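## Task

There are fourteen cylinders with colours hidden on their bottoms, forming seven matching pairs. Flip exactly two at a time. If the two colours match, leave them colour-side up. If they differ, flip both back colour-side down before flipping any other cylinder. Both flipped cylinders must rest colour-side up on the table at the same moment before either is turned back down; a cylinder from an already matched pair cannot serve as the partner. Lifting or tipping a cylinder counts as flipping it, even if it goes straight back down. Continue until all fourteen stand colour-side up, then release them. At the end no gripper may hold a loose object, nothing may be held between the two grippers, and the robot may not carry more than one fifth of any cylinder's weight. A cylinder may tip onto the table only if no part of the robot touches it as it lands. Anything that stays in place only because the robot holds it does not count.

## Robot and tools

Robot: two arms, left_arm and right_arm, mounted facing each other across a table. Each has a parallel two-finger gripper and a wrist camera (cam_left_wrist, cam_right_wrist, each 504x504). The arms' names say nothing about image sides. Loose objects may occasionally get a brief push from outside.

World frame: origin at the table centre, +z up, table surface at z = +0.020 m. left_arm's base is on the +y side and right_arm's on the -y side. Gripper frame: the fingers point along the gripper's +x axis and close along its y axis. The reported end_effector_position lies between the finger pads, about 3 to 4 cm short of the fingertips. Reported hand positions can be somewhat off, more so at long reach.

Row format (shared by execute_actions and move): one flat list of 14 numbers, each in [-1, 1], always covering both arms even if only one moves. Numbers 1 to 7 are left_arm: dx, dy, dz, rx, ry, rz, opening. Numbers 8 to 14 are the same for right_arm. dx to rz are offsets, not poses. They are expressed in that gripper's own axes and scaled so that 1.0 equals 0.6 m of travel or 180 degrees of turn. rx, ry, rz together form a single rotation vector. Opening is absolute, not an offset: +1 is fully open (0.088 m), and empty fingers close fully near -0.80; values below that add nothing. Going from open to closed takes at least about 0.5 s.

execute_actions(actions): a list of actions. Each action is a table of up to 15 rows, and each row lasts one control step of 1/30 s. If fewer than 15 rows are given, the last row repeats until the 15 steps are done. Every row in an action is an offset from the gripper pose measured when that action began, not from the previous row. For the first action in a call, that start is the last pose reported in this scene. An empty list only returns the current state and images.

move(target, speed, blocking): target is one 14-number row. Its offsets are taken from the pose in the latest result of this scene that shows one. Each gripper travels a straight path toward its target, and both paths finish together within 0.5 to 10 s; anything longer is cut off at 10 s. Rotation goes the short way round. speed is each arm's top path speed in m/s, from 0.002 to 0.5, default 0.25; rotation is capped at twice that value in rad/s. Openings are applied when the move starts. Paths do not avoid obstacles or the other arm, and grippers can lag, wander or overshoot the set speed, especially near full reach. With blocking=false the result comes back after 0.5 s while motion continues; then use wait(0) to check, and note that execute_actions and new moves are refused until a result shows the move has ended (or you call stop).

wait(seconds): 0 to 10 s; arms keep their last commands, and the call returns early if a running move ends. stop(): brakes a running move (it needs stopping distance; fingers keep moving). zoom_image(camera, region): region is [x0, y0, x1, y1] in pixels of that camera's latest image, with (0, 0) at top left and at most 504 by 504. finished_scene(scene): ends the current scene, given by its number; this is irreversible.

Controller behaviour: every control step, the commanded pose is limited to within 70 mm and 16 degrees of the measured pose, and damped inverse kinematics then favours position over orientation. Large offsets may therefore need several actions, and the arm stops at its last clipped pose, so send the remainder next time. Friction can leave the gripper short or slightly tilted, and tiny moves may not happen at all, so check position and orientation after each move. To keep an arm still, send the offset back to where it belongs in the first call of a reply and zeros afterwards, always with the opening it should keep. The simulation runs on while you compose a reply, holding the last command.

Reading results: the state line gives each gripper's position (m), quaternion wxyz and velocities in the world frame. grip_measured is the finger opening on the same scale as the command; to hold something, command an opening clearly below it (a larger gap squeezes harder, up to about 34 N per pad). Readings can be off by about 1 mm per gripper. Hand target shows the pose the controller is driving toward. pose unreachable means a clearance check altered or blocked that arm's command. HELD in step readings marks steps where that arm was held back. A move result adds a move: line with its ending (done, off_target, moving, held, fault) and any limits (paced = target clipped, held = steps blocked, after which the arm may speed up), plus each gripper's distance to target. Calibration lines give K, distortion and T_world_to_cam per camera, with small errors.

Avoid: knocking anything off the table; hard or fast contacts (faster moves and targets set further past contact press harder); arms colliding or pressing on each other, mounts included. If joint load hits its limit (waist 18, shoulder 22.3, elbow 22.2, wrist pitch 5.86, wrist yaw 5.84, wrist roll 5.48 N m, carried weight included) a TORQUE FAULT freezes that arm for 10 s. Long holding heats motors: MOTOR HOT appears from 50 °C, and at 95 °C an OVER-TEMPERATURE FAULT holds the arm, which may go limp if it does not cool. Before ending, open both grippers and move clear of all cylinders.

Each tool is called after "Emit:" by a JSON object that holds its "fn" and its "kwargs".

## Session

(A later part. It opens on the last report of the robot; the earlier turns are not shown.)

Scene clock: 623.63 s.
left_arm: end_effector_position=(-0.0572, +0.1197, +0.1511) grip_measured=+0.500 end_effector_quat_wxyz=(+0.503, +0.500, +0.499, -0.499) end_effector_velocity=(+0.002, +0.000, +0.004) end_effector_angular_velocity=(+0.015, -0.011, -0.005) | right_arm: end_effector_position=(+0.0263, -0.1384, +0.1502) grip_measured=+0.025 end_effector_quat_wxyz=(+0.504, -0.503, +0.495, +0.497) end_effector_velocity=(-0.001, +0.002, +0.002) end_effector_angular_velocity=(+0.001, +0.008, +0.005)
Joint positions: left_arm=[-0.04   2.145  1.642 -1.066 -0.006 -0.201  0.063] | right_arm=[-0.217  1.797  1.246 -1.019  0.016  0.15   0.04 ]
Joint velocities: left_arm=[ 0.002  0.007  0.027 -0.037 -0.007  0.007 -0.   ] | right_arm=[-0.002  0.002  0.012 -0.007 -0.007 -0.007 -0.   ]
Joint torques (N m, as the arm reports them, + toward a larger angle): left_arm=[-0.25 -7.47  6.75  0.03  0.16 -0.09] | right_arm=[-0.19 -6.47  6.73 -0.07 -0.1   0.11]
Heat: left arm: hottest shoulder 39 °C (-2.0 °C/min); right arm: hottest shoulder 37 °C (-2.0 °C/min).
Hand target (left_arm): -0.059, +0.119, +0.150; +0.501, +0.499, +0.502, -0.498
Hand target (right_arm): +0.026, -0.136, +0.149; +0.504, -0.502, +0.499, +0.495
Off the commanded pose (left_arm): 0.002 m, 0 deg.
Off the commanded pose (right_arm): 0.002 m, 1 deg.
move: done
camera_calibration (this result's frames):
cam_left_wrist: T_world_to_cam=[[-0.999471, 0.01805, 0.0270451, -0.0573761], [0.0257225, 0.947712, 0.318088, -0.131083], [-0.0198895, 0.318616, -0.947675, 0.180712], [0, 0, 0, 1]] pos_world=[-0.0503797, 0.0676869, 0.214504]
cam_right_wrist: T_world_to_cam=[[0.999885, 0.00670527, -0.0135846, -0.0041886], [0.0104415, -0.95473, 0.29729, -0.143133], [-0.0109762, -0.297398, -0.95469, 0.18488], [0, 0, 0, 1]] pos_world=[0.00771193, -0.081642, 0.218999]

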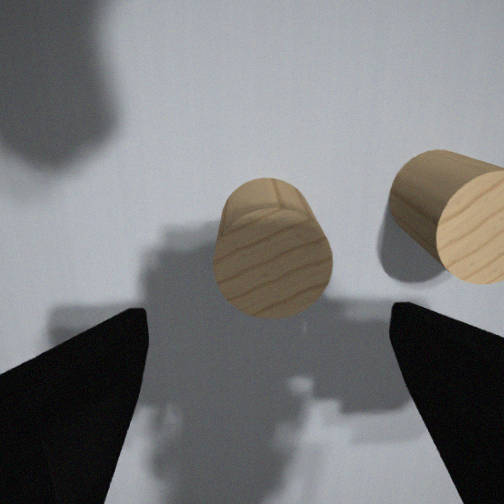

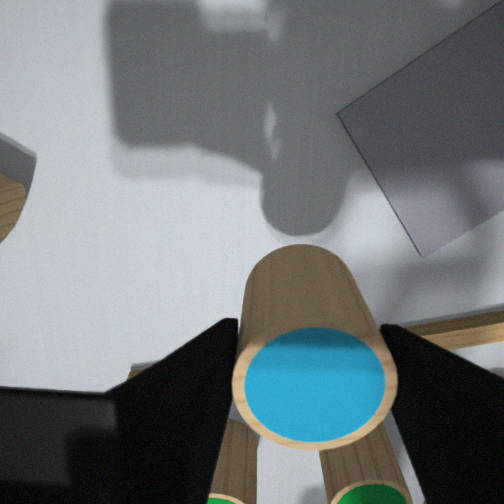

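Emit:
{"fn": "move", "kwargs": {"target": [0.107,-0.006,0.003,0,0,0,0.5,0.108,0,0,0,0,0,-0.4], "speed": 0.07}}

Emit:
{"fn": "execute_actions", "kwargs": {"actions": [[[0,0,0,0,0,0,-0.4,0,0,0,0,0,0,0.5]]]}}

Emit:
{"fn": "move", "kwargs": {"target": [-0.16,0,0,0,0,0,-0.4,-0.105,0,0,0,0,0,0.5], "speed": 0.3}}

Emit:
{"fn": "move", "kwargs": {"target": [-0.112,0.145,0.108,0,-0.502,0,-0.4,-0.158,0,0.075,0,-0.495,0,0.5], "speed": 0.4}}

Scene clock: 628.03 s.
left_arm: end_effector_position=(-0.0595, +0.1158, +0.0913) grip_measured=+0.500 end_effector_quat_wxyz=(+0.505, +0.497, +0.497, -0.502) end_effector_velocity=(+0.001, +0.004, -0.003) end_effector_angular_velocity=(+0.015, -0.010, +0.020) | right_arm: end_effector_position=(+0.0257, -0.1353, +0.0931) grip_measured=+0.024 end_effector_quat_wxyz=(+0.508, -0.498, +0.491, +0.502) end_effector_velocity=(+0.000, -0.004, -0.001) end_effector_angular_velocity=(-0.013, +0.006, -0.010)
Joint positions: left_arm=[-0.044  2.235  1.538 -0.861 -0.005 -0.203  0.063] | right_arm=[-0.217  1.884  1.112 -0.78   0.015  0.15   0.04 ]
Joint velocities: left_arm=[-0.002  0.002 -0.007 -0.007 -0.007 -0.022 -0.   ] | right_arm=[-0.002 -0.002 -0.007 -0.007 -0.007  0.007 -0.   ]
Joint torques (N m, as the arm reports them, + toward a larger angle): left_arm=[-0.24 -7.82  4.96  0.49 -0.06 -0.1 ] | right_arm=[-0.16 -6.34  3.3   1.    0.03 -0.1 ]
Heat: left arm: hottest shoulder 40 °C (+0.0 °C/min); right arm: hottest shoulder 37 °C (-3.0 °C/min).
Hand target (left_arm): -0.060, +0.118, +0.087; +0.503, +0.500, +0.499, -0.499
Hand target (right_arm): +0.027, -0.139, +0.086; +0.504, -0.504, +0.495, +0.497
Off the commanded pose (left_arm): 0.005 m, 1 deg.
Off the commanded pose (right_arm): 0.008 m, 1 deg.
move: done
camera_calibration (this result's frames):
cam_left_wrist: T_world_to_cam=[[-0.999384, 0.0194682, 0.0292159, -0.0583163], [0.0275492, 0.950709, 0.308859, -0.107778], [-0.0217629, 0.309474, -0.950659, 0.126514], [0, 0, 0, 1]] pos_world=[-0.0525579, 0.0644485, 0.155264]
cam_right_wrist: T_world_to_cam=[[0.999842, 0.00695663, -0.0163842, -0.00415649], [0.0112878, -0.959515, 0.281433, -0.122402], [-0.013763, -0.281573, -0.959441, 0.133997], [0, 0, 0, 1]] pos_world=[0.00738169, -0.0796873, 0.162942]

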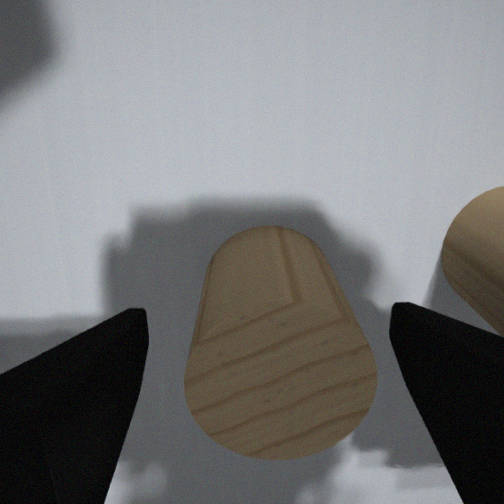

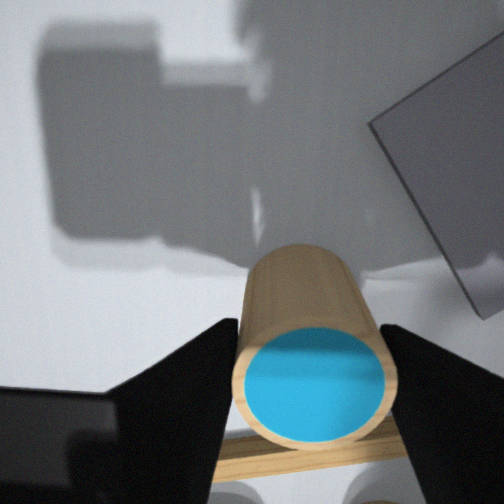

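Scene clock: 628.53 s.
left_arm: end_effector_position=(-0.0595, +0.1160, +0.0913) grip_measured=+0.035 end_effector_quat_wxyz=(+0.504, +0.497, +0.497, -0.502) end_effector_velocity=(+0.001, +0.006, -0.002) end_effector_angular_velocity=(+0.022, -0.027, +0.015) | right_arm: end_effector_position=(+0.0256, -0.1349, +0.0931) grip_measured=+0.492 end_effector_quat_wxyz=(+0.508, -0.498, +0.491, +0.503) end_effector_velocity=(-0.000, +0.001, +0.000) end_effector_angular_velocity=(+0.006, +0.008, +0.005)
Joint positions: left_arm=[-0.044  2.235  1.538 -0.862 -0.005 -0.203  0.041] | right_arm=[-0.217  1.884  1.112 -0.778  0.015  0.15   0.063]
Joint velocities: left_arm=[-0.007  0.002 -0.002 -0.022 -0.022 -0.022 -0.   ] | right_arm=[-0.002 -0.002 -0.002  0.007 -0.007 -0.007  0.003]
Joint torques (N m, as the arm reports them, + toward a larger angle): left_arm=[ 0.03 -8.67  5.45  0.32 -0.05 -0.02] | right_arm=[ 0.03 -8.02  4.95  0.    0.01 -0.02]
Heat: left arm: hottest shoulder 40 °C (+0.0 °C/min); right arm: hottest shoulder 37 °C (-3.0 °C/min).
Hand target (left_arm): -0.059, +0.116, +0.091; +0.505, +0.497, +0.497, -0.502
Hand target (right_arm): +0.026, -0.135, +0.093; +0.508, -0.498, +0.492, +0.502
Off the commanded pose (left_arm): 0.000 m, 0 deg.
Off the commanded pose (right_arm): 0.000 m, 0 deg.
Step readings (end_effector_position):
0: left_arm (-0.0595, +0.1158, +0.0913) | right_arm (+0.0257, -0.1353, +0.0931)
1: left_arm (-0.0595, +0.1158, +0.0913) | right_arm (+0.0257, -0.1353, +0.0931)
2: left_arm (-0.0595, +0.1158, +0.0913) | right_arm (+0.0257, -0.1353, +0.0931)
4: left_arm (-0.0596, +0.1159, +0.0913) | right_arm (+0.0256, -0.1348, +0.0931)
8: left_arm (-0.0595, +0.1160, +0.0913) | right_arm (+0.0256, -0.1348, +0.0933)
15: end_effector_position above
camera_calibration (this result's frames):
cam_left_wrist: T_world_to_cam=[[-0.999377, 0.0194486, 0.0294535, -0.0583617], [0.027622, 0.950454, 0.309636, -0.10798], [-0.0219722, 0.310257, -0.950399, 0.12633], [0, 0, 0, 1]] pos_world=[-0.052567, 0.0645704, 0.155217]
cam_right_wrist: T_world_to_cam=[[0.99983, 0.00699433, -0.0170365, -0.00397348], [0.0114813, -0.960027, 0.279671, -0.121926], [-0.0143994, -0.279819, -0.959945, 0.134415], [0, 0, 0, 1]] pos_world=[0.00730817, -0.0794125, 0.163063]

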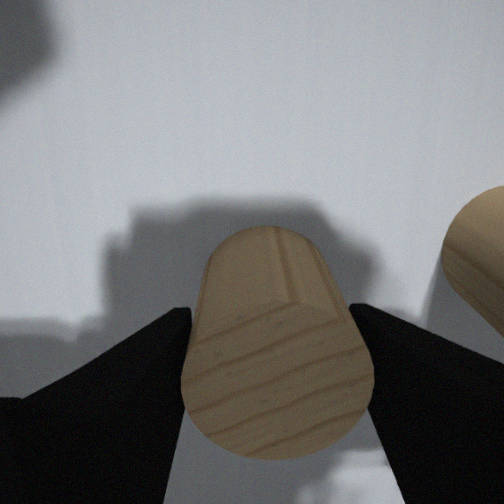

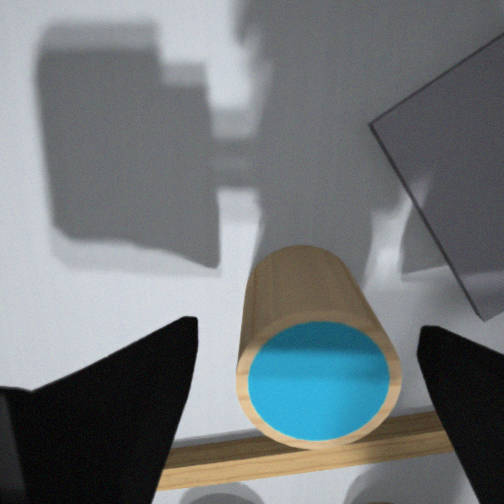

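Scene clock: 629.43 s.
left_arm: end_effector_position=(-0.0590, +0.1187, +0.1825) grip_measured=+0.035 end_effector_quat_wxyz=(+0.502, +0.500, +0.499, -0.498) end_effector_velocity=(+0.002, +0.009, +0.001) end_effector_angular_velocity=(+0.044, -0.016, +0.005) | right_arm: end_effector_position=(+0.0262, -0.1388, +0.1512) grip_measured=+0.500 end_effector_quat_wxyz=(+0.505, -0.502, +0.494, +0.499) end_effector_velocity=(-0.002, -0.005, -0.000) end_effector_angular_velocity=(-0.025, +0.018, +0.005)
Joint positions: left_arm=[-0.044  2.126  1.741 -1.185 -0.005 -0.203  0.041] | right_arm=[-0.217  1.791  1.243 -1.018  0.015  0.15   0.063]
Joint velocities: left_arm=[-0.002  0.002  0.007 -0.051 -0.007 -0.007 -0.   ] | right_arm=[-0.002  0.002  0.002 -0.022 -0.022 -0.007 -0.   ]
Joint torques (N m, as the arm reports them, + toward a larger angle): left_arm=[-0.25 -8.96  7.1   0.01  0.01 -0.08] | right_arm=[ 0.32 -8.45  6.75 -0.06  0.    0.05]
Heat: left arm: hottest shoulder 40 °C (+0.0 °C/min); right arm: hottest shoulder 37 °C (-3.0 °C/min).
Hand target (left_arm): -0.060, +0.117, +0.187; +0.504, +0.497, +0.497, -0.502
Hand target (right_arm): +0.025, -0.136, +0.156; +0.508, -0.498, +0.491, +0.503
Off the commanded pose (left_arm): 0.005 m, 1 deg.
Off the commanded pose (right_arm): 0.006 m, 1 deg.
move: done
camera_calibration (this result's frames):
cam_left_wrist: T_world_to_cam=[[-0.999442, 0.0191298, 0.0273896, -0.0601414], [0.0269034, 0.946921, 0.320338, -0.140366], [-0.0198078, 0.320896, -0.946907, 0.210394], [0, 0, 0, 1]] pos_world=[-0.0521641, 0.066551, 0.245836]
cam_right_wrist: T_world_to_cam=[[0.999866, 0.00675956, -0.0148903, -0.00391375], [0.0108369, -0.95581, 0.293784, -0.14348], [-0.0122465, -0.293906, -0.955756, 0.186454], [0, 0, 0, 1]] pos_world=[0.0077515, -0.0823133, 0.220298]

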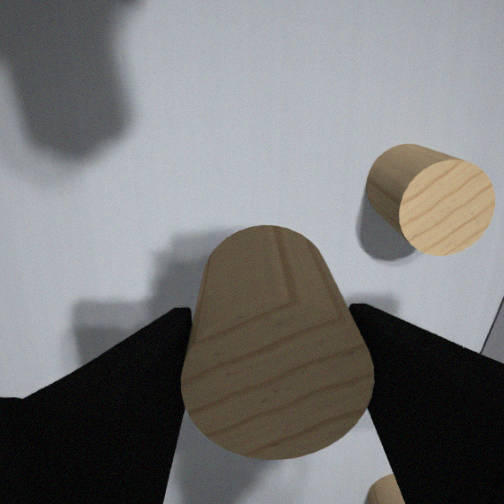

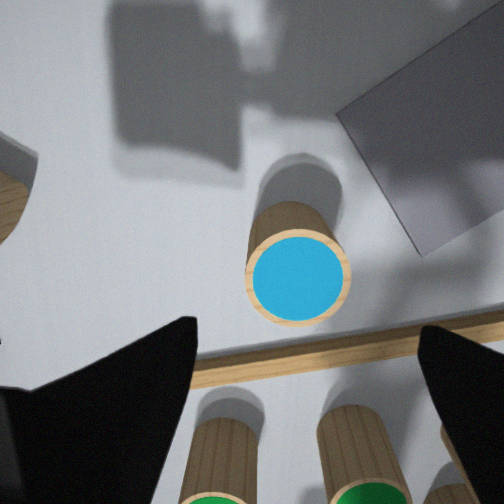

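Scene clock: 632.00 s.
left_arm: end_effector_position=(+0.0271, +0.0546, +0.2543) grip_measured=+0.034 end_effector_quat_wxyz=(+0.707, -0.001, -0.007, -0.707) end_effector_velocity=(-0.000, +0.000, -0.003) end_effector_angular_velocity=(+0.002, -0.007, +0.005) | right_arm: end_effector_position=(+0.0239, -0.0932, +0.2543) grip_measured=+0.500 end_effector_quat_wxyz=(+0.704, +0.005, -0.001, +0.711) end_effector_velocity=(-0.000, -0.001, -0.002) end_effector_angular_velocity=(+0.002, -0.007, +0.005)
Joint positions: left_arm=[0.174 1.908 0.682 1.237 0.019 0.009 0.041] | right_arm=[-0.15   1.467  0.321  1.156  0.208  0.004  0.063]
Joint velocities: left_arm=[-0.002  0.007 -0.002  0.007 -0.007  0.007 -0.   ] | right_arm=[-0.002  0.012 -0.007  0.022 -0.007 -0.007 -0.   ]
Joint torques (N m, as the arm reports them, + toward a larger angle): left_arm=[ 0.21 -5.95  5.    2.14  0.2   0.11] | right_arm=[-0.01 -4.03  3.54  1.96  0.03 -0.14]
Heat: left arm: hottest shoulder 41 °C (+1.0 °C/min); right arm: hottest shoulder 37 °C (-4.0 °C/min).
Hand target (left_arm): +0.027, +0.055, +0.252; +0.705, +0.001, -0.007, -0.709
Hand target (right_arm): +0.025, -0.095, +0.247; +0.704, -0.005, +0.002, +0.710
Off the commanded pose (left_arm): 0.004 m, 0 deg.
Off the commanded pose (right_arm): 0.008 m, 2 deg.
move: done
camera_calibration (this result's frames):
cam_left_wrist: T_world_to_cam=[[-0.998957, 0.0331109, -0.0314384, 0.0393497], [0.0401806, 0.3105, -0.949724, 0.252413], [-0.0216846, -0.949997, -0.311507, 0.208546], [0, 0, 0, 1]] pos_world=[0.0336888, 0.118441, 0.305924]
cam_right_wrist: T_world_to_cam=[[0.999238, 0.0390247, -0.000605321, -0.00104259], [0.0107983, -0.29133, -0.956562, 0.249765], [-0.0375059, 0.955826, -0.291529, 0.246537], [0, 0, 0, 1]] pos_world=[0.00759135, -0.162842, 0.310788]

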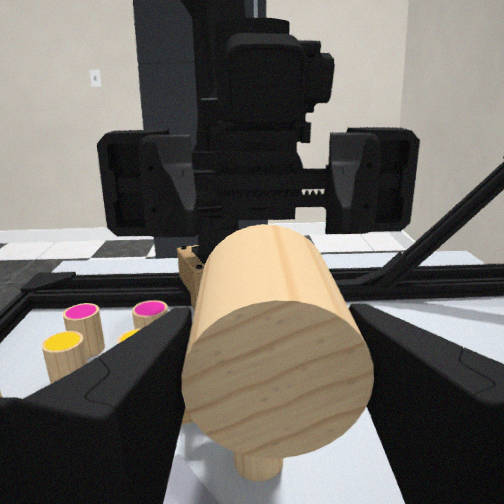

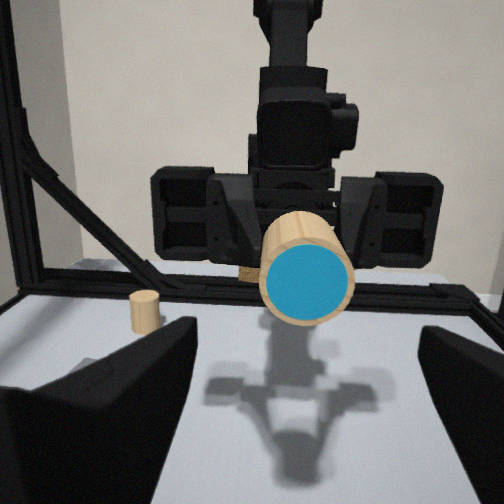

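Emit:
{"fn": "move", "kwargs": {"target": [0,0,0,0,0,0,-0.4,0.126,-0.007,-0.005,-0.005,0.002,-0.002,0.5], "speed": 0.12}}

Emit:
{"fn": "execute_actions", "kwargs": {"actions": [[[0,0,0,0,0,0,-0.4,0,0,0,0,0,0,-0.4]],[[0,0,0,0,0,0,0.5,0,0,0,0,0,0,-0.4]]]}}

Emit:
{"fn": "move", "kwargs": {"target": [-0.07,0,0,-0.003,0,0,0.5,0,0,0,0,0,0,-0.4], "speed": 0.2}}

Emit:
{"fn": "move", "kwargs": {"target": [-0.022,-0.272,-0.166,0,0.5,0,0.5,-0.208,0.137,-0.172,0,0.503,0,-0.4], "speed": 0.4}}

Scene clock: 637.27 s.
left_arm: end_effector_position=(+0.0271, +0.0547, +0.2539) grip_measured=+0.033 end_effector_quat_wxyz=(+0.707, -0.000, -0.007, -0.708) end_effector_velocity=(-0.004, -0.001, -0.005) end_effector_angular_velocity=(+0.022, +0.022, -0.015) | right_arm: end_effector_position=(+0.0270, -0.0208, +0.2538) grip_measured=+0.500 end_effector_quat_wxyz=(+0.706, +0.002, -0.004, +0.708) end_effector_velocity=(-0.000, +0.002, +0.000) end_effector_angular_velocity=(-0.002, +0.007, +0.015)
Joint positions: left_arm=[0.174 1.909 0.682 1.238 0.019 0.009 0.041] | right_arm=[-0.212  1.728  0.592  1.143  0.154 -0.004  0.063]
Joint velocities: left_arm=[-0.007  0.002  0.002 -0.022  0.007 -0.022 -0.   ] | right_arm=[-0.007  0.002  0.007 -0.007 -0.022  0.007 -0.   ]
Joint torques (N m, as the arm reports them, + toward a larger angle): left_arm=[-0.08 -6.48  5.29  1.71 -0.01  0.05] | right_arm=[-0.26 -5.66  6.47  1.63 -0.15 -0.18]
Heat: left arm: hottest shoulder 40 °C (+0.0 °C/min); right arm: hottest shoulder 37 °C (-3.0 °C/min).
Hand target (left_arm): +0.027, +0.055, +0.254; +0.707, -0.001, -0.007, -0.708
Hand target (right_arm): +0.027, -0.018, +0.252; +0.706, -0.002, -0.005, +0.708
Off the commanded pose (left_arm): 0.000 m, 0 deg.
Off the commanded pose (right_arm): 0.004 m, 0 deg.
move: done
camera_calibration (this result's frames):
cam_left_wrist: T_world_to_cam=[[-0.998945, 0.033516, -0.0314037, 0.0392443], [0.0402904, 0.311209, -0.949487, 0.251848], [-0.0220498, -0.94975, -0.312231, 0.208609], [0, 0, 0, 1]] pos_world=[0.0336556, 0.118434, 0.305493]
cam_right_wrist: T_world_to_cam=[[0.999449, 0.0320935, 0.00848738, -0.00934902], [0.0175184, -0.292723, -0.956037, 0.270026], [-0.0281981, 0.955658, -0.293124, 0.17747], [0, 0, 0, 1]] pos_world=[0.00961775, -0.0902575, 0.310255]

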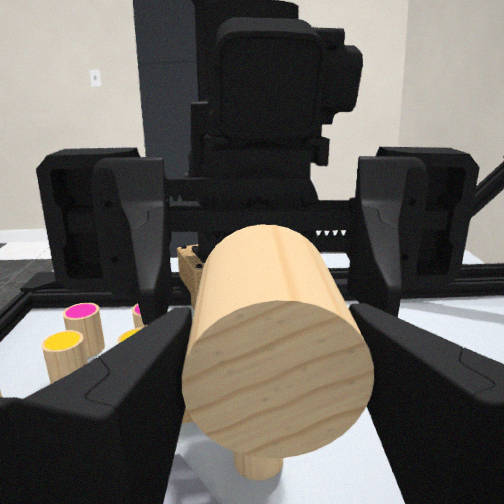

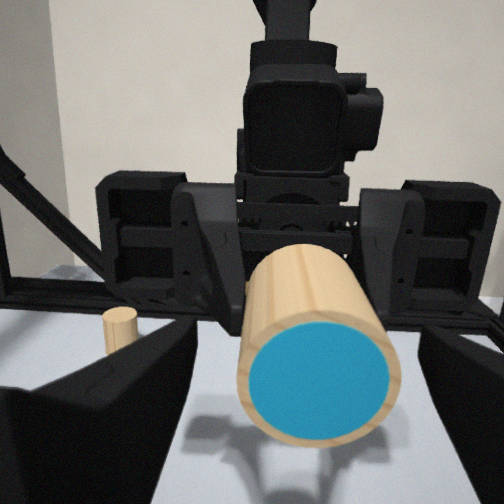

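Scene clock: 638.27 s.
left_arm: end_effector_position=(+0.0266, +0.0547, +0.2539) grip_measured=+0.493 end_effector_quat_wxyz=(+0.706, -0.000, -0.007, -0.708) end_effector_velocity=(-0.000, +0.000, -0.004) end_effector_angular_velocity=(+0.012, -0.007, +0.005) | right_arm: end_effector_position=(+0.0273, -0.0208, +0.2537) grip_measured=+0.025 end_effector_quat_wxyz=(+0.706, +0.002, -0.004, +0.708) end_effector_velocity=(-0.002, -0.001, +0.002) end_effector_angular_velocity=(+0.007, -0.006, +0.019)
Joint positions: left_arm=[0.174 1.909 0.682 1.238 0.02  0.009 0.063] | right_arm=[-0.212  1.728  0.592  1.143  0.154 -0.004  0.04 ]
Joint velocities: left_arm=[-0.002  0.002 -0.002 -0.007 -0.007  0.007  0.003] | right_arm=[-0.002 -0.002 -0.002  0.007 -0.022 -0.007 -0.   ]
Joint torques (N m, as the arm reports them, + toward a larger angle): left_arm=[-0.12 -6.51  5.08  1.73 -0.01  0.02] | right_arm=[ 0.03 -6.98  5.07  1.85  0.01 -0.02]
Heat: left arm: hottest shoulder 40 °C (+0.0 °C/min); right arm: hottest shoulder 37 °C (-3.0 °C/min).
Hand target (left_arm): +0.027, +0.055, +0.254; +0.706, -0.000, -0.007, -0.708
Hand target (right_arm): +0.027, -0.021, +0.254; +0.706, +0.002, -0.004, +0.708
Off the commanded pose (left_arm): 0.000 m, 0 deg.
Off the commanded pose (right_arm): 0.000 m, 0 deg.
Step readings (end_effector_position; steps 1 to 15: 1st action; 16 to 30: 2nd action):
0: left_arm (+0.0271, +0.0547, +0.2539) | right_arm (+0.0270, -0.0208, +0.2538)
1: left_arm (+0.0271, +0.0547, +0.2539) | right_arm (+0.0270, -0.0208, +0.2537)
2: left_arm (+0.0271, +0.0547, +0.2539) | right_arm (+0.0270, -0.0208, +0.2537)
4: left_arm (+0.0267, +0.0547, +0.2539) | right_arm (+0.0274, -0.0208, +0.2537)
8: left_arm (+0.0266, +0.0547, +0.2539) | right_arm (+0.0274, -0.0208, +0.2537)
15: left_arm (+0.0266, +0.0547, +0.2539) | right_arm (+0.0273, -0.0208, +0.2537)
16: left_arm (+0.0266, +0.0547, +0.2539) | right_arm (+0.0273, -0.0208, +0.2537)
17: left_arm (+0.0266, +0.0547, +0.2539) | right_arm (+0.0273, -0.0208, +0.2537)
19: left_arm (+0.0266, +0.0547, +0.2539) | right_arm (+0.0273, -0.0208, +0.2537)
23: left_arm (+0.0266, +0.0547, +0.2539) | right_arm (+0.0273, -0.0208, +0.2537)
30: end_effector_position above
camera_calibration (this result's frames):
cam_left_wrist: T_world_to_cam=[[-0.998892, 0.0350402, -0.0314116, 0.0386928], [0.0407728, 0.311147, -0.949487, 0.251859], [-0.0234965, -0.949715, -0.312231, 0.208632], [0, 0, 0, 1]] pos_world=[0.033283, 0.11842, 0.305493]
cam_right_wrist: T_world_to_cam=[[0.999476, 0.031337, 0.00815346, -0.00960817], [0.0169879, -0.293098, -0.955932, 0.269866], [-0.0275663, 0.955569, -0.293476, 0.177446], [0, 0, 0, 1]] pos_world=[0.00991022, -0.090164, 0.310128]

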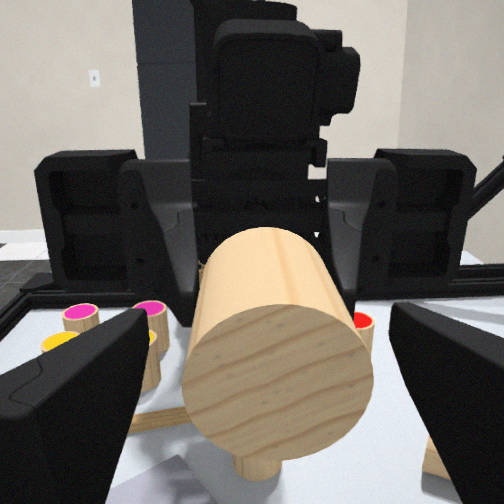

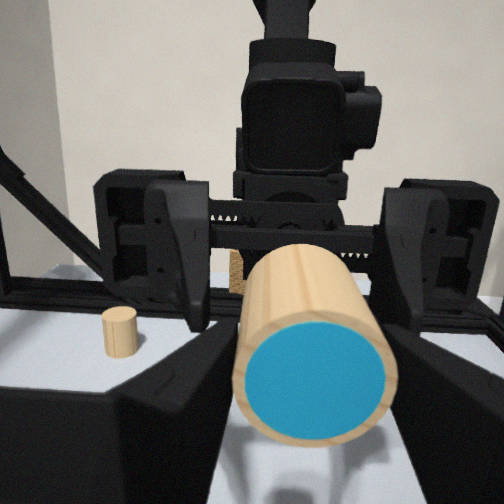

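Scene clock: 639.10 s.
left_arm: end_effector_position=(+0.0259, +0.0947, +0.2502) grip_measured=+0.500 end_effector_quat_wxyz=(+0.706, +0.001, -0.002, -0.708) end_effector_velocity=(-0.002, +0.003, -0.001) end_effector_angular_velocity=(+0.007, +0.022, -0.010) | right_arm: end_effector_position=(+0.0273, -0.0208, +0.2537) grip_measured=+0.024 end_effector_quat_wxyz=(+0.706, +0.002, -0.004, +0.708) end_effector_velocity=(+0.002, -0.000, -0.001) end_effector_angular_velocity=(-0.007, -0.023, -0.000)
Joint positions: left_arm=[0.174 1.81  0.513 1.298 0.02  0.003 0.063] | right_arm=[-0.212  1.728  0.592  1.143  0.154 -0.004  0.04 ]
Joint velocities: left_arm=[-0.002 -0.012 -0.012 -0.007  0.007 -0.022 -0.   ] | right_arm=[-0.007 -0.002 -0.002 -0.007 -0.007 -0.022 -0.   ]
Joint torques (N m, as the arm reports them, + toward a larger angle): left_arm=[ 0.13 -6.7   4.22  2.01  0.08 -0.12] | right_arm=[ 0.03 -6.95  5.11  1.84 -0.01  0.  ]
Heat: left arm: hottest shoulder 41 °C (+1.0 °C/min); right arm: hottest shoulder 37 °C (-2.0 °C/min).
Hand target (left_arm): +0.026, +0.097, +0.254; +0.706, -0.004, -0.004, -0.708
Hand target (right_arm): +0.027, -0.021, +0.254; +0.706, +0.002, -0.004, +0.708
Off the commanded pose (left_arm): 0.004 m, 1 deg.
Off the commanded pose (right_arm): 0.000 m, 0 deg.
move: done
camera_calibration (this result's frames):
cam_left_wrist: T_world_to_cam=[[-0.999067, 0.0353336, -0.0248384, 0.0348387], [0.0348515, 0.319843, -0.946829, 0.234618], [-0.0255105, -0.946811, -0.320776, 0.247383], [0, 0, 0, 1]] pos_world=[0.0329402, 0.157953, 0.302363]
cam_right_wrist: T_world_to_cam=[[0.999476, 0.031337, 0.00815346, -0.00960817], [0.0169879, -0.293098, -0.955932, 0.269866], [-0.0275663, 0.955569, -0.293476, 0.177446], [0, 0, 0, 1]] pos_world=[0.00991022, -0.090164, 0.310128]

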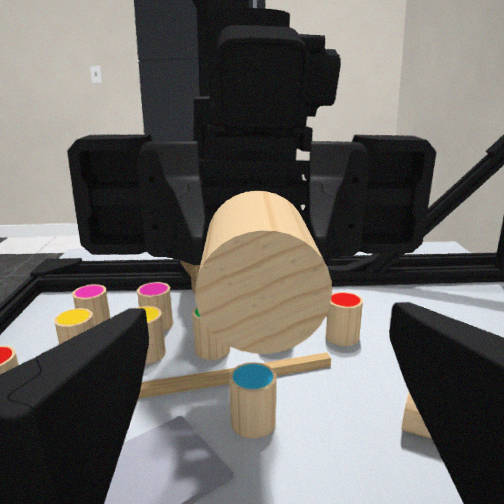

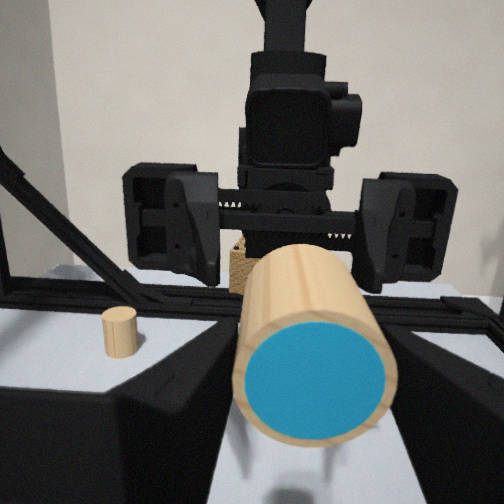

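Scene clock: 641.73 s.
left_arm: end_effector_position=(-0.1351, +0.1075, +0.1510) grip_measured=+0.500 end_effector_quat_wxyz=(+0.502, +0.498, +0.499, -0.501) end_effector_velocity=(+0.001, +0.002, -0.002) end_effector_angular_velocity=(+0.018, -0.015, -0.010) | right_arm: end_effector_position=(-0.0513, -0.1464, +0.1496) grip_measured=+0.024 end_effector_quat_wxyz=(+0.504, -0.502, +0.496, +0.497) end_effector_velocity=(+0.001, -0.004, -0.003) end_effector_angular_velocity=(-0.019, +0.000, +0.005)
Joint positions: left_arm=[-0.207  2.278  1.861 -1.149 -0.002 -0.367  0.063] | right_arm=[ 0.018  1.845  1.304 -1.032  0.012  0.388  0.04 ]
Joint velocities: left_arm=[-0.002  0.012  0.012 -0.022 -0.007  0.007 -0.   ] | right_arm=[-0.002  0.002 -0.007 -0.007 -0.007 -0.007 -0.   ]
Joint torques (N m, as the arm reports them, + toward a larger angle): left_arm=[-0.06 -8.24  6.99  0.    0.17 -0.1 ] | right_arm=[ 0.31 -6.77  6.78 -0.12 -0.11  0.16]
Heat: left arm: hottest shoulder 41 °C (+1.0 °C/min); right arm: hottest shoulder 37 °C (-2.0 °C/min).
Hand target (left_arm): -0.137, +0.107, +0.149; +0.500, +0.498, +0.503, -0.500
Hand target (right_arm): -0.053, -0.145, +0.148; +0.503, -0.502, +0.499, +0.496
Off the commanded pose (left_arm): 0.002 m, 0 deg.
Off the commanded pose (right_arm): 0.003 m, 1 deg.
move: done
camera_calibration (this result's frames):
cam_left_wrist: T_world_to_cam=[[-0.99929, 0.0192528, 0.0323743, -0.135879], [0.028523, 0.948144, 0.316559, -0.116926], [-0.0246008, 0.317258, -0.94802, 0.182551], [0, 0, 0, 1]] pos_world=[-0.127956, 0.0555626, 0.214475]
cam_right_wrist: T_world_to_cam=[[0.999848, 0.0040541, -0.0169852, 0.0735197], [0.00892442, -0.954688, 0.297474, -0.149867], [-0.0150096, -0.29758, -0.954579, 0.180858], [0, 0, 0, 1]] pos_world=[-0.0694564, -0.0895549, 0.218474]

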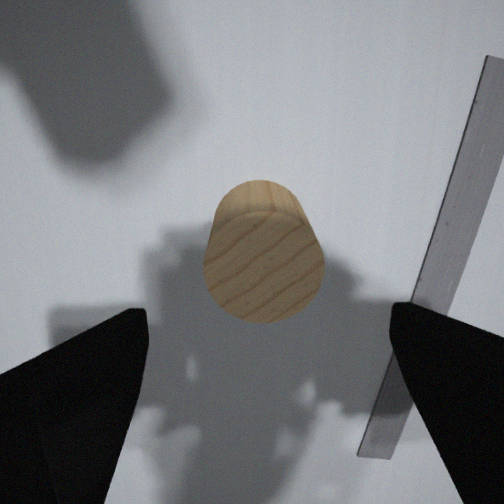

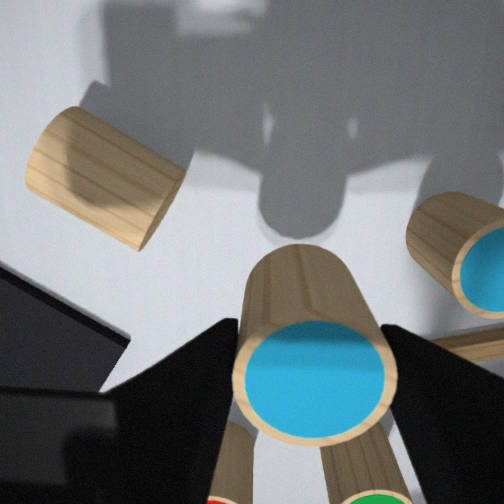

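Emit:
{"fn": "move", "kwargs": {"target": [0.104,0,0.001,0,0,0,0.5,0.107,0,-0.005,0,0,0,-0.4], "speed": 0.07}}

Emit:
{"fn": "execute_actions", "kwargs": {"actions": [[[0,0,0,0,0,0,0.5,0,0,0,0,0,0,0.5]],[[0,0,0,0,0,0,0.5,0,0,0,0,0,0,0.5]],[[0,0,0,0,0,0,-0.4,0,0,0,0,0,0,0.5]]]}}

Emit:
{"fn": "move", "kwargs": {"target": [-0.16,0,0,0,0,0,-0.4,-0.105,0,0,0,0,0,0.5], "speed": 0.3}}

Emit:
{"fn": "move", "kwargs": {"target": [-0.105,0.27,0.09,0,-0.5,0,-0.4,-0.158,-0.132,0.095,0,-0.495,0,0.5], "speed": 0.4}}

Scene clock: 646.07 s.
left_arm: end_effector_position=(-0.1360, +0.1053, +0.0934) grip_measured=+0.500 end_effector_quat_wxyz=(+0.503, +0.495, +0.498, -0.504) end_effector_velocity=(-0.001, +0.004, -0.001) end_effector_angular_velocity=(+0.009, -0.011, -0.015) | right_arm: end_effector_position=(-0.0517, -0.1460, +0.0938) grip_measured=+0.024 end_effector_quat_wxyz=(+0.506, -0.496, +0.494, +0.503) end_effector_velocity=(+0.001, -0.002, +0.000) end_effector_angular_velocity=(-0.010, +0.004, +0.005)
Joint positions: left_arm=[-0.207  2.345  1.738 -0.95  -0.001 -0.367  0.063] | right_arm=[ 0.019  1.917  1.16  -0.797  0.012  0.388  0.04 ]
Joint velocities: left_arm=[-0.007 -0.002 -0.007 -0.007 -0.007  0.007 -0.   ] | right_arm=[-0.002 -0.002 -0.002 -0.007 -0.007 -0.007  0.   ]
Joint torques (N m, as the arm reports them, + toward a larger angle): left_arm=[ 0.06 -8.59  5.09  0.47 -0.06  0.04] | right_arm=[ 0.14 -6.54  3.29  1.05  0.02  0.  ]
Heat: left arm: hottest shoulder 41 °C (+1.0 °C/min); right arm: hottest shoulder 37 °C (-2.0 °C/min).
Hand target (left_arm): -0.135, +0.107, +0.089; +0.502, +0.498, +0.500, -0.501
Hand target (right_arm): -0.051, -0.149, +0.086; +0.504, -0.502, +0.496, +0.498
Off the commanded pose (left_arm): 0.005 m, 1 deg.
Off the commanded pose (right_arm): 0.009 m, 1 deg.
move: off_target (right_arm)
camera_calibration (this result's frames):
cam_left_wrist: T_world_to_cam=[[-0.999157, 0.019569, 0.0360848, -0.135214], [0.0297411, 0.950994, 0.307775, -0.0959389], [-0.0282936, 0.308589, -0.950775, 0.129259], [0, 0, 0, 1]] pos_world=[-0.12859, 0.0539956, 0.157303]
cam_right_wrist: T_world_to_cam=[[0.999698, 0.00440312, -0.0241782, 0.0736476], [0.0110298, -0.959555, 0.281305, -0.131991], [-0.0219617, -0.281487, -0.959314, 0.130186], [0, 0, 0, 1]] pos_world=[-0.0693104, -0.0903312, 0.1638]

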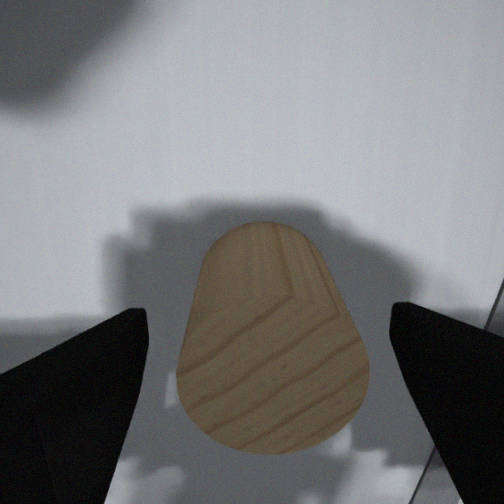

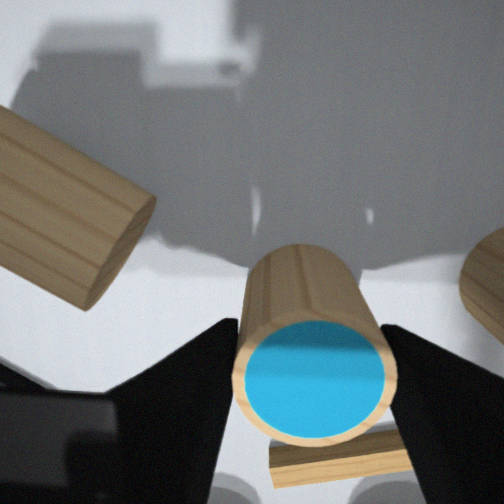

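Scene clock: 647.57 s.
left_arm: end_effector_position=(-0.1358, +0.1053, +0.0934) grip_measured=+0.035 end_effector_quat_wxyz=(+0.503, +0.495, +0.498, -0.504) end_effector_velocity=(-0.000, +0.006, +0.000) end_effector_angular_velocity=(+0.018, -0.014, +0.015) | right_arm: end_effector_position=(-0.0518, -0.1457, +0.0939) grip_measured=+0.500 end_effector_quat_wxyz=(+0.507, -0.495, +0.494, +0.504) end_effector_velocity=(+0.001, +0.001, +0.000) end_effector_angular_velocity=(+0.004, +0.009, +0.000)
Joint positions: left_arm=[-0.207  2.345  1.738 -0.95  -0.002 -0.367  0.041] | right_arm=[ 0.019  1.917  1.16  -0.796  0.012  0.388  0.063]
Joint velocities: left_arm=[-0.007 -0.002 -0.002 -0.022 -0.007 -0.022 -0.   ] | right_arm=[-0.007 -0.002 -0.002  0.007 -0.007 -0.007 -0.   ]
Joint torques (N m, as the arm reports them, + toward a larger angle): left_arm=[-0.03 -9.48  5.61  0.3   0.01  0.  ] | right_arm=[ 0.05 -8.26  4.98  0.14  0.03 -0.01]
Heat: left arm: hottest shoulder 42 °C (+2.0 °C/min); right arm: hottest shoulder 37 °C (-2.0 °C/min).
Hand target (left_arm): -0.136, +0.105, +0.093; +0.503, +0.495, +0.498, -0.504
Hand target (right_arm): -0.052, -0.146, +0.094; +0.507, -0.495, +0.494, +0.504
Off the commanded pose (left_arm): 0.000 m, 0 deg.
Off the commanded pose (right_arm): 0.000 m, 0 deg.
Step readings (end_effector_position; steps 1 to 15: 1st action; 16 to 30: 2nd action; 31 to 45: 3rd action):
0: left_arm (-0.1360, +0.1053, +0.0934) | right_arm (-0.0517, -0.1460, +0.0938)
1: left_arm (-0.1360, +0.1053, +0.0934) | right_arm (-0.0517, -0.1460, +0.0938)
2: left_arm (-0.1360, +0.1053, +0.0934) | right_arm (-0.0516, -0.1460, +0.0937)
4: left_arm (-0.1360, +0.1053, +0.0934) | right_arm (-0.0518, -0.1455, +0.0937)
8: left_arm (-0.1360, +0.1053, +0.0934) | right_arm (-0.0518, -0.1456, +0.0939)
15: left_arm (-0.1360, +0.1053, +0.0934) | right_arm (-0.0518, -0.1457, +0.0937)
16: left_arm (-0.1360, +0.1053, +0.0934) | right_arm (-0.0517, -0.1458, +0.0936)
17: left_arm (-0.1360, +0.1053, +0.0934) | right_arm (-0.0518, -0.1457, +0.0937)
19: left_arm (-0.1360, +0.1053, +0.0934) | right_arm (-0.0518, -0.1457, +0.0939)
23: left_arm (-0.1360, +0.1053, +0.0934) | right_arm (-0.0518, -0.1457, +0.0939)
30: left_arm (-0.1360, +0.1053, +0.0934) | right_arm (-0.0518, -0.1457, +0.0939)
31: left_arm (-0.1360, +0.1053, +0.0934) | right_arm (-0.0518, -0.1457, +0.0939)
32: left_arm (-0.1360, +0.1053, +0.0934) | right_arm (-0.0518, -0.1457, +0.0939)
34: left_arm (-0.1358, +0.1054, +0.0934) | right_arm (-0.0518, -0.1457, +0.0939)
38: left_arm (-0.1358, +0.1053, +0.0934) | right_arm (-0.0518, -0.1457, +0.0939)
45: end_effector_position above
camera_calibration (this result's frames):
cam_left_wrist: T_world_to_cam=[[-0.9992, 0.0195545, 0.0348797, -0.134916], [0.0293546, 0.95101, 0.307762, -0.0960129], [-0.0271528, 0.30854, -0.950824, 0.129423], [0, 0, 0, 1]] pos_world=[-0.128475, 0.0540155, 0.157313]
cam_right_wrist: T_world_to_cam=[[0.999684, 0.00443769, -0.0247477, 0.0738297], [0.0111914, -0.959951, 0.279943, -0.131617], [-0.0225143, -0.280131, -0.959698, 0.130481], [0, 0, 0, 1]] pos_world=[-0.0693957, -0.0901219, 0.163894]

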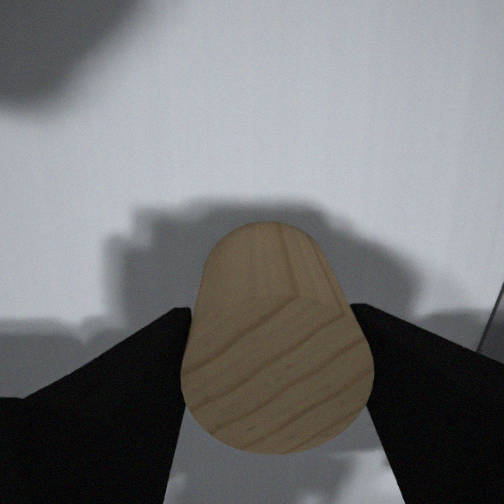

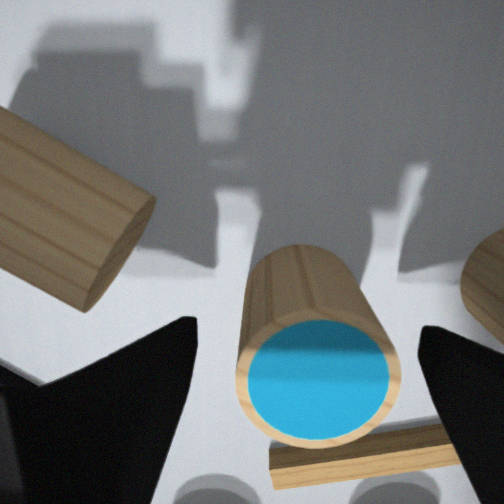

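Scene clock: 648.50 s.
left_arm: end_effector_position=(-0.1348, +0.1079, +0.1861) grip_measured=+0.035 end_effector_quat_wxyz=(+0.502, +0.498, +0.499, -0.501) end_effector_velocity=(-0.002, +0.001, +0.005) end_effector_angular_velocity=(-0.004, +0.010, +0.005) | right_arm: end_effector_position=(-0.0503, -0.1493, +0.1518) grip_measured=+0.500 end_effector_quat_wxyz=(+0.505, -0.501, +0.496, +0.499) end_effector_velocity=(+0.000, -0.001, -0.000) end_effector_angular_velocity=(-0.010, +0.004, +0.005)
Joint positions: left_arm=[-0.207  2.257  1.964 -1.273 -0.002 -0.367  0.041] | right_arm=[ 0.019  1.827  1.291 -1.032  0.012  0.388  0.063]
Joint velocities: left_arm=[-0.002 -0.007  0.007 -0.007  0.007 -0.007 -0.   ] | right_arm=[-0.002  0.002  0.002 -0.007 -0.007 -0.007 -0.   ]
Joint torques (N m, as the arm reports them, + toward a larger angle): left_arm=[-0.13 -9.38  7.17  0.02 -0.05 -0.04] | right_arm=[ 0.26 -8.78  6.84 -0.04  0.02  0.04]
Heat: left arm: hottest shoulder 42 °C (+2.0 °C/min); right arm: hottest shoulder 37 °C (-2.0 °C/min).
Hand target (left_arm): -0.136, +0.106, +0.189; +0.503, +0.495, +0.498, -0.504
Hand target (right_arm): -0.052, -0.147, +0.157; +0.507, -0.496, +0.494, +0.504
Off the commanded pose (left_arm): 0.004 m, 0 deg.
Off the commanded pose (right_arm): 0.006 m, 1 deg.
move: done
camera_calibration (this result's frames):
cam_left_wrist: T_world_to_cam=[[-0.999296, 0.0193035, 0.0321726, -0.136725], [0.0284658, 0.94868, 0.314954, -0.128174], [-0.0244418, 0.315648, -0.948561, 0.216022], [0, 0, 0, 1]] pos_world=[-0.1277, 0.0560486, 0.249678]
cam_right_wrist: T_world_to_cam=[[0.999813, 0.00412154, -0.0189078, 0.0728524], [0.00949771, -0.955796, 0.293878, -0.152969], [-0.0168608, -0.294002, -0.955656, 0.18269], [0, 0, 0, 1]] pos_world=[-0.0683056, -0.0927964, 0.220921]

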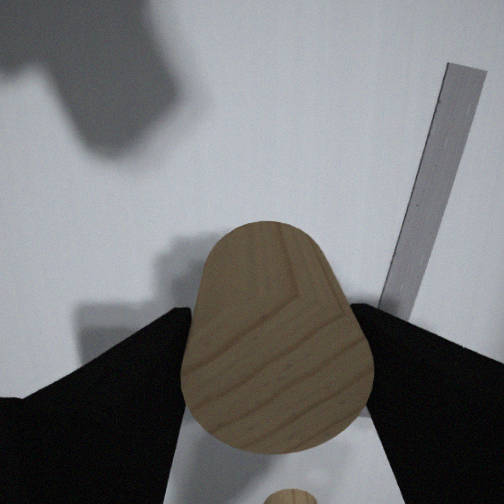

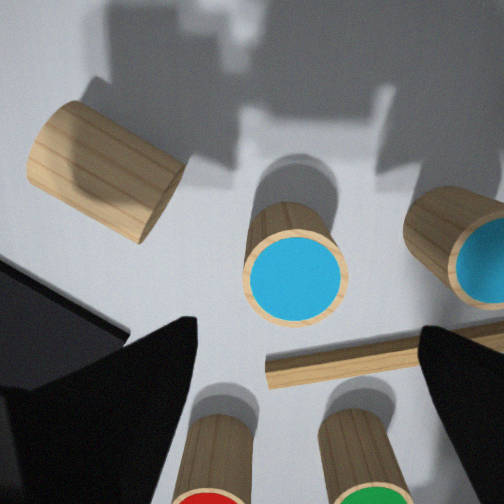

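Scene clock: 651.07 s.
left_arm: end_effector_position=(+0.0266, +0.0549, +0.2544) grip_measured=+0.035 end_effector_quat_wxyz=(+0.707, -0.002, -0.006, -0.707) end_effector_velocity=(+0.002, +0.000, -0.003) end_effector_angular_velocity=(+0.002, +0.007, +0.010) | right_arm: end_effector_position=(+0.0268, -0.0913, +0.2560) grip_measured=+0.500 end_effector_quat_wxyz=(+0.705, +0.007, -0.001, +0.709) end_effector_velocity=(-0.000, -0.001, -0.002) end_effector_angular_velocity=(+0.002, -0.007, +0.005)
Joint positions: left_arm=[0.173 1.908 0.681 1.239 0.017 0.005 0.041] | right_arm=[-0.162  1.465  0.329  1.147  0.201  0.006  0.063]
Joint velocities: left_arm=[ 0.002  0.007 -0.002  0.007 -0.007 -0.007 -0.   ] | right_arm=[-0.002  0.012 -0.007  0.022 -0.007 -0.007 -0.   ]
Joint torques (N m, as the arm reports them, + toward a larger angle): left_arm=[ 0.12 -5.84  4.83  2.12  0.2   0.09] | right_arm=[-0.11 -3.85  3.58  2.04 -0.15 -0.17]
Heat: left arm: hottest shoulder 42 °C (+2.0 °C/min); right arm: hottest shoulder 37 °C (-2.0 °C/min).
Hand target (left_arm): +0.027, +0.055, +0.252; +0.705, -0.000, -0.006, -0.709
Hand target (right_arm): +0.028, -0.093, +0.248; +0.705, -0.004, +0.002, +0.709
Off the commanded pose (left_arm): 0.005 m, 0 deg.
Off the commanded pose (right_arm): 0.008 m, 2 deg.
move: done
camera_calibration (this result's frames):
cam_left_wrist: T_world_to_cam=[[-0.999079, 0.0331267, -0.0272856, 0.0378074], [0.036211, 0.309415, -0.950237, 0.252742], [-0.0230357, -0.95035, -0.31033, 0.208544], [0, 0, 0, 1]] pos_world=[0.0334245, 0.118735, 0.305913]
cam_right_wrist: T_world_to_cam=[[0.999401, 0.0344733, -0.00295922, -0.0037388], [0.00719296, -0.29066, -0.956799, 0.252117], [-0.0338442, 0.956205, -0.290734, 0.244993], [0, 0, 0, 1]] pos_world=[0.0102147, -0.160855, 0.312442]

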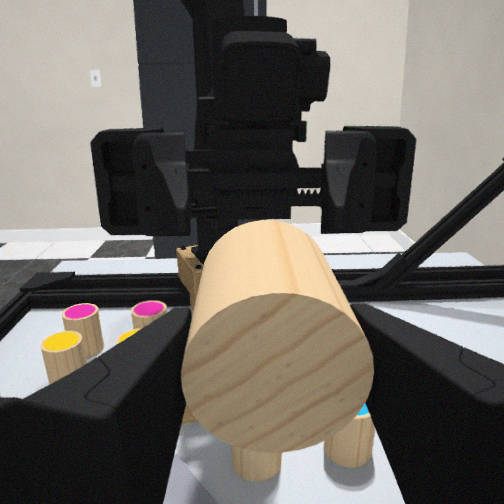

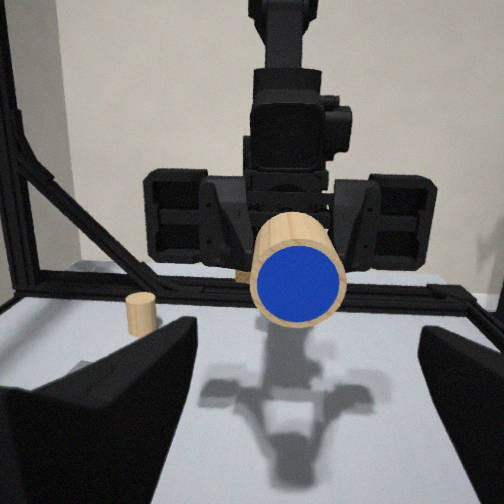

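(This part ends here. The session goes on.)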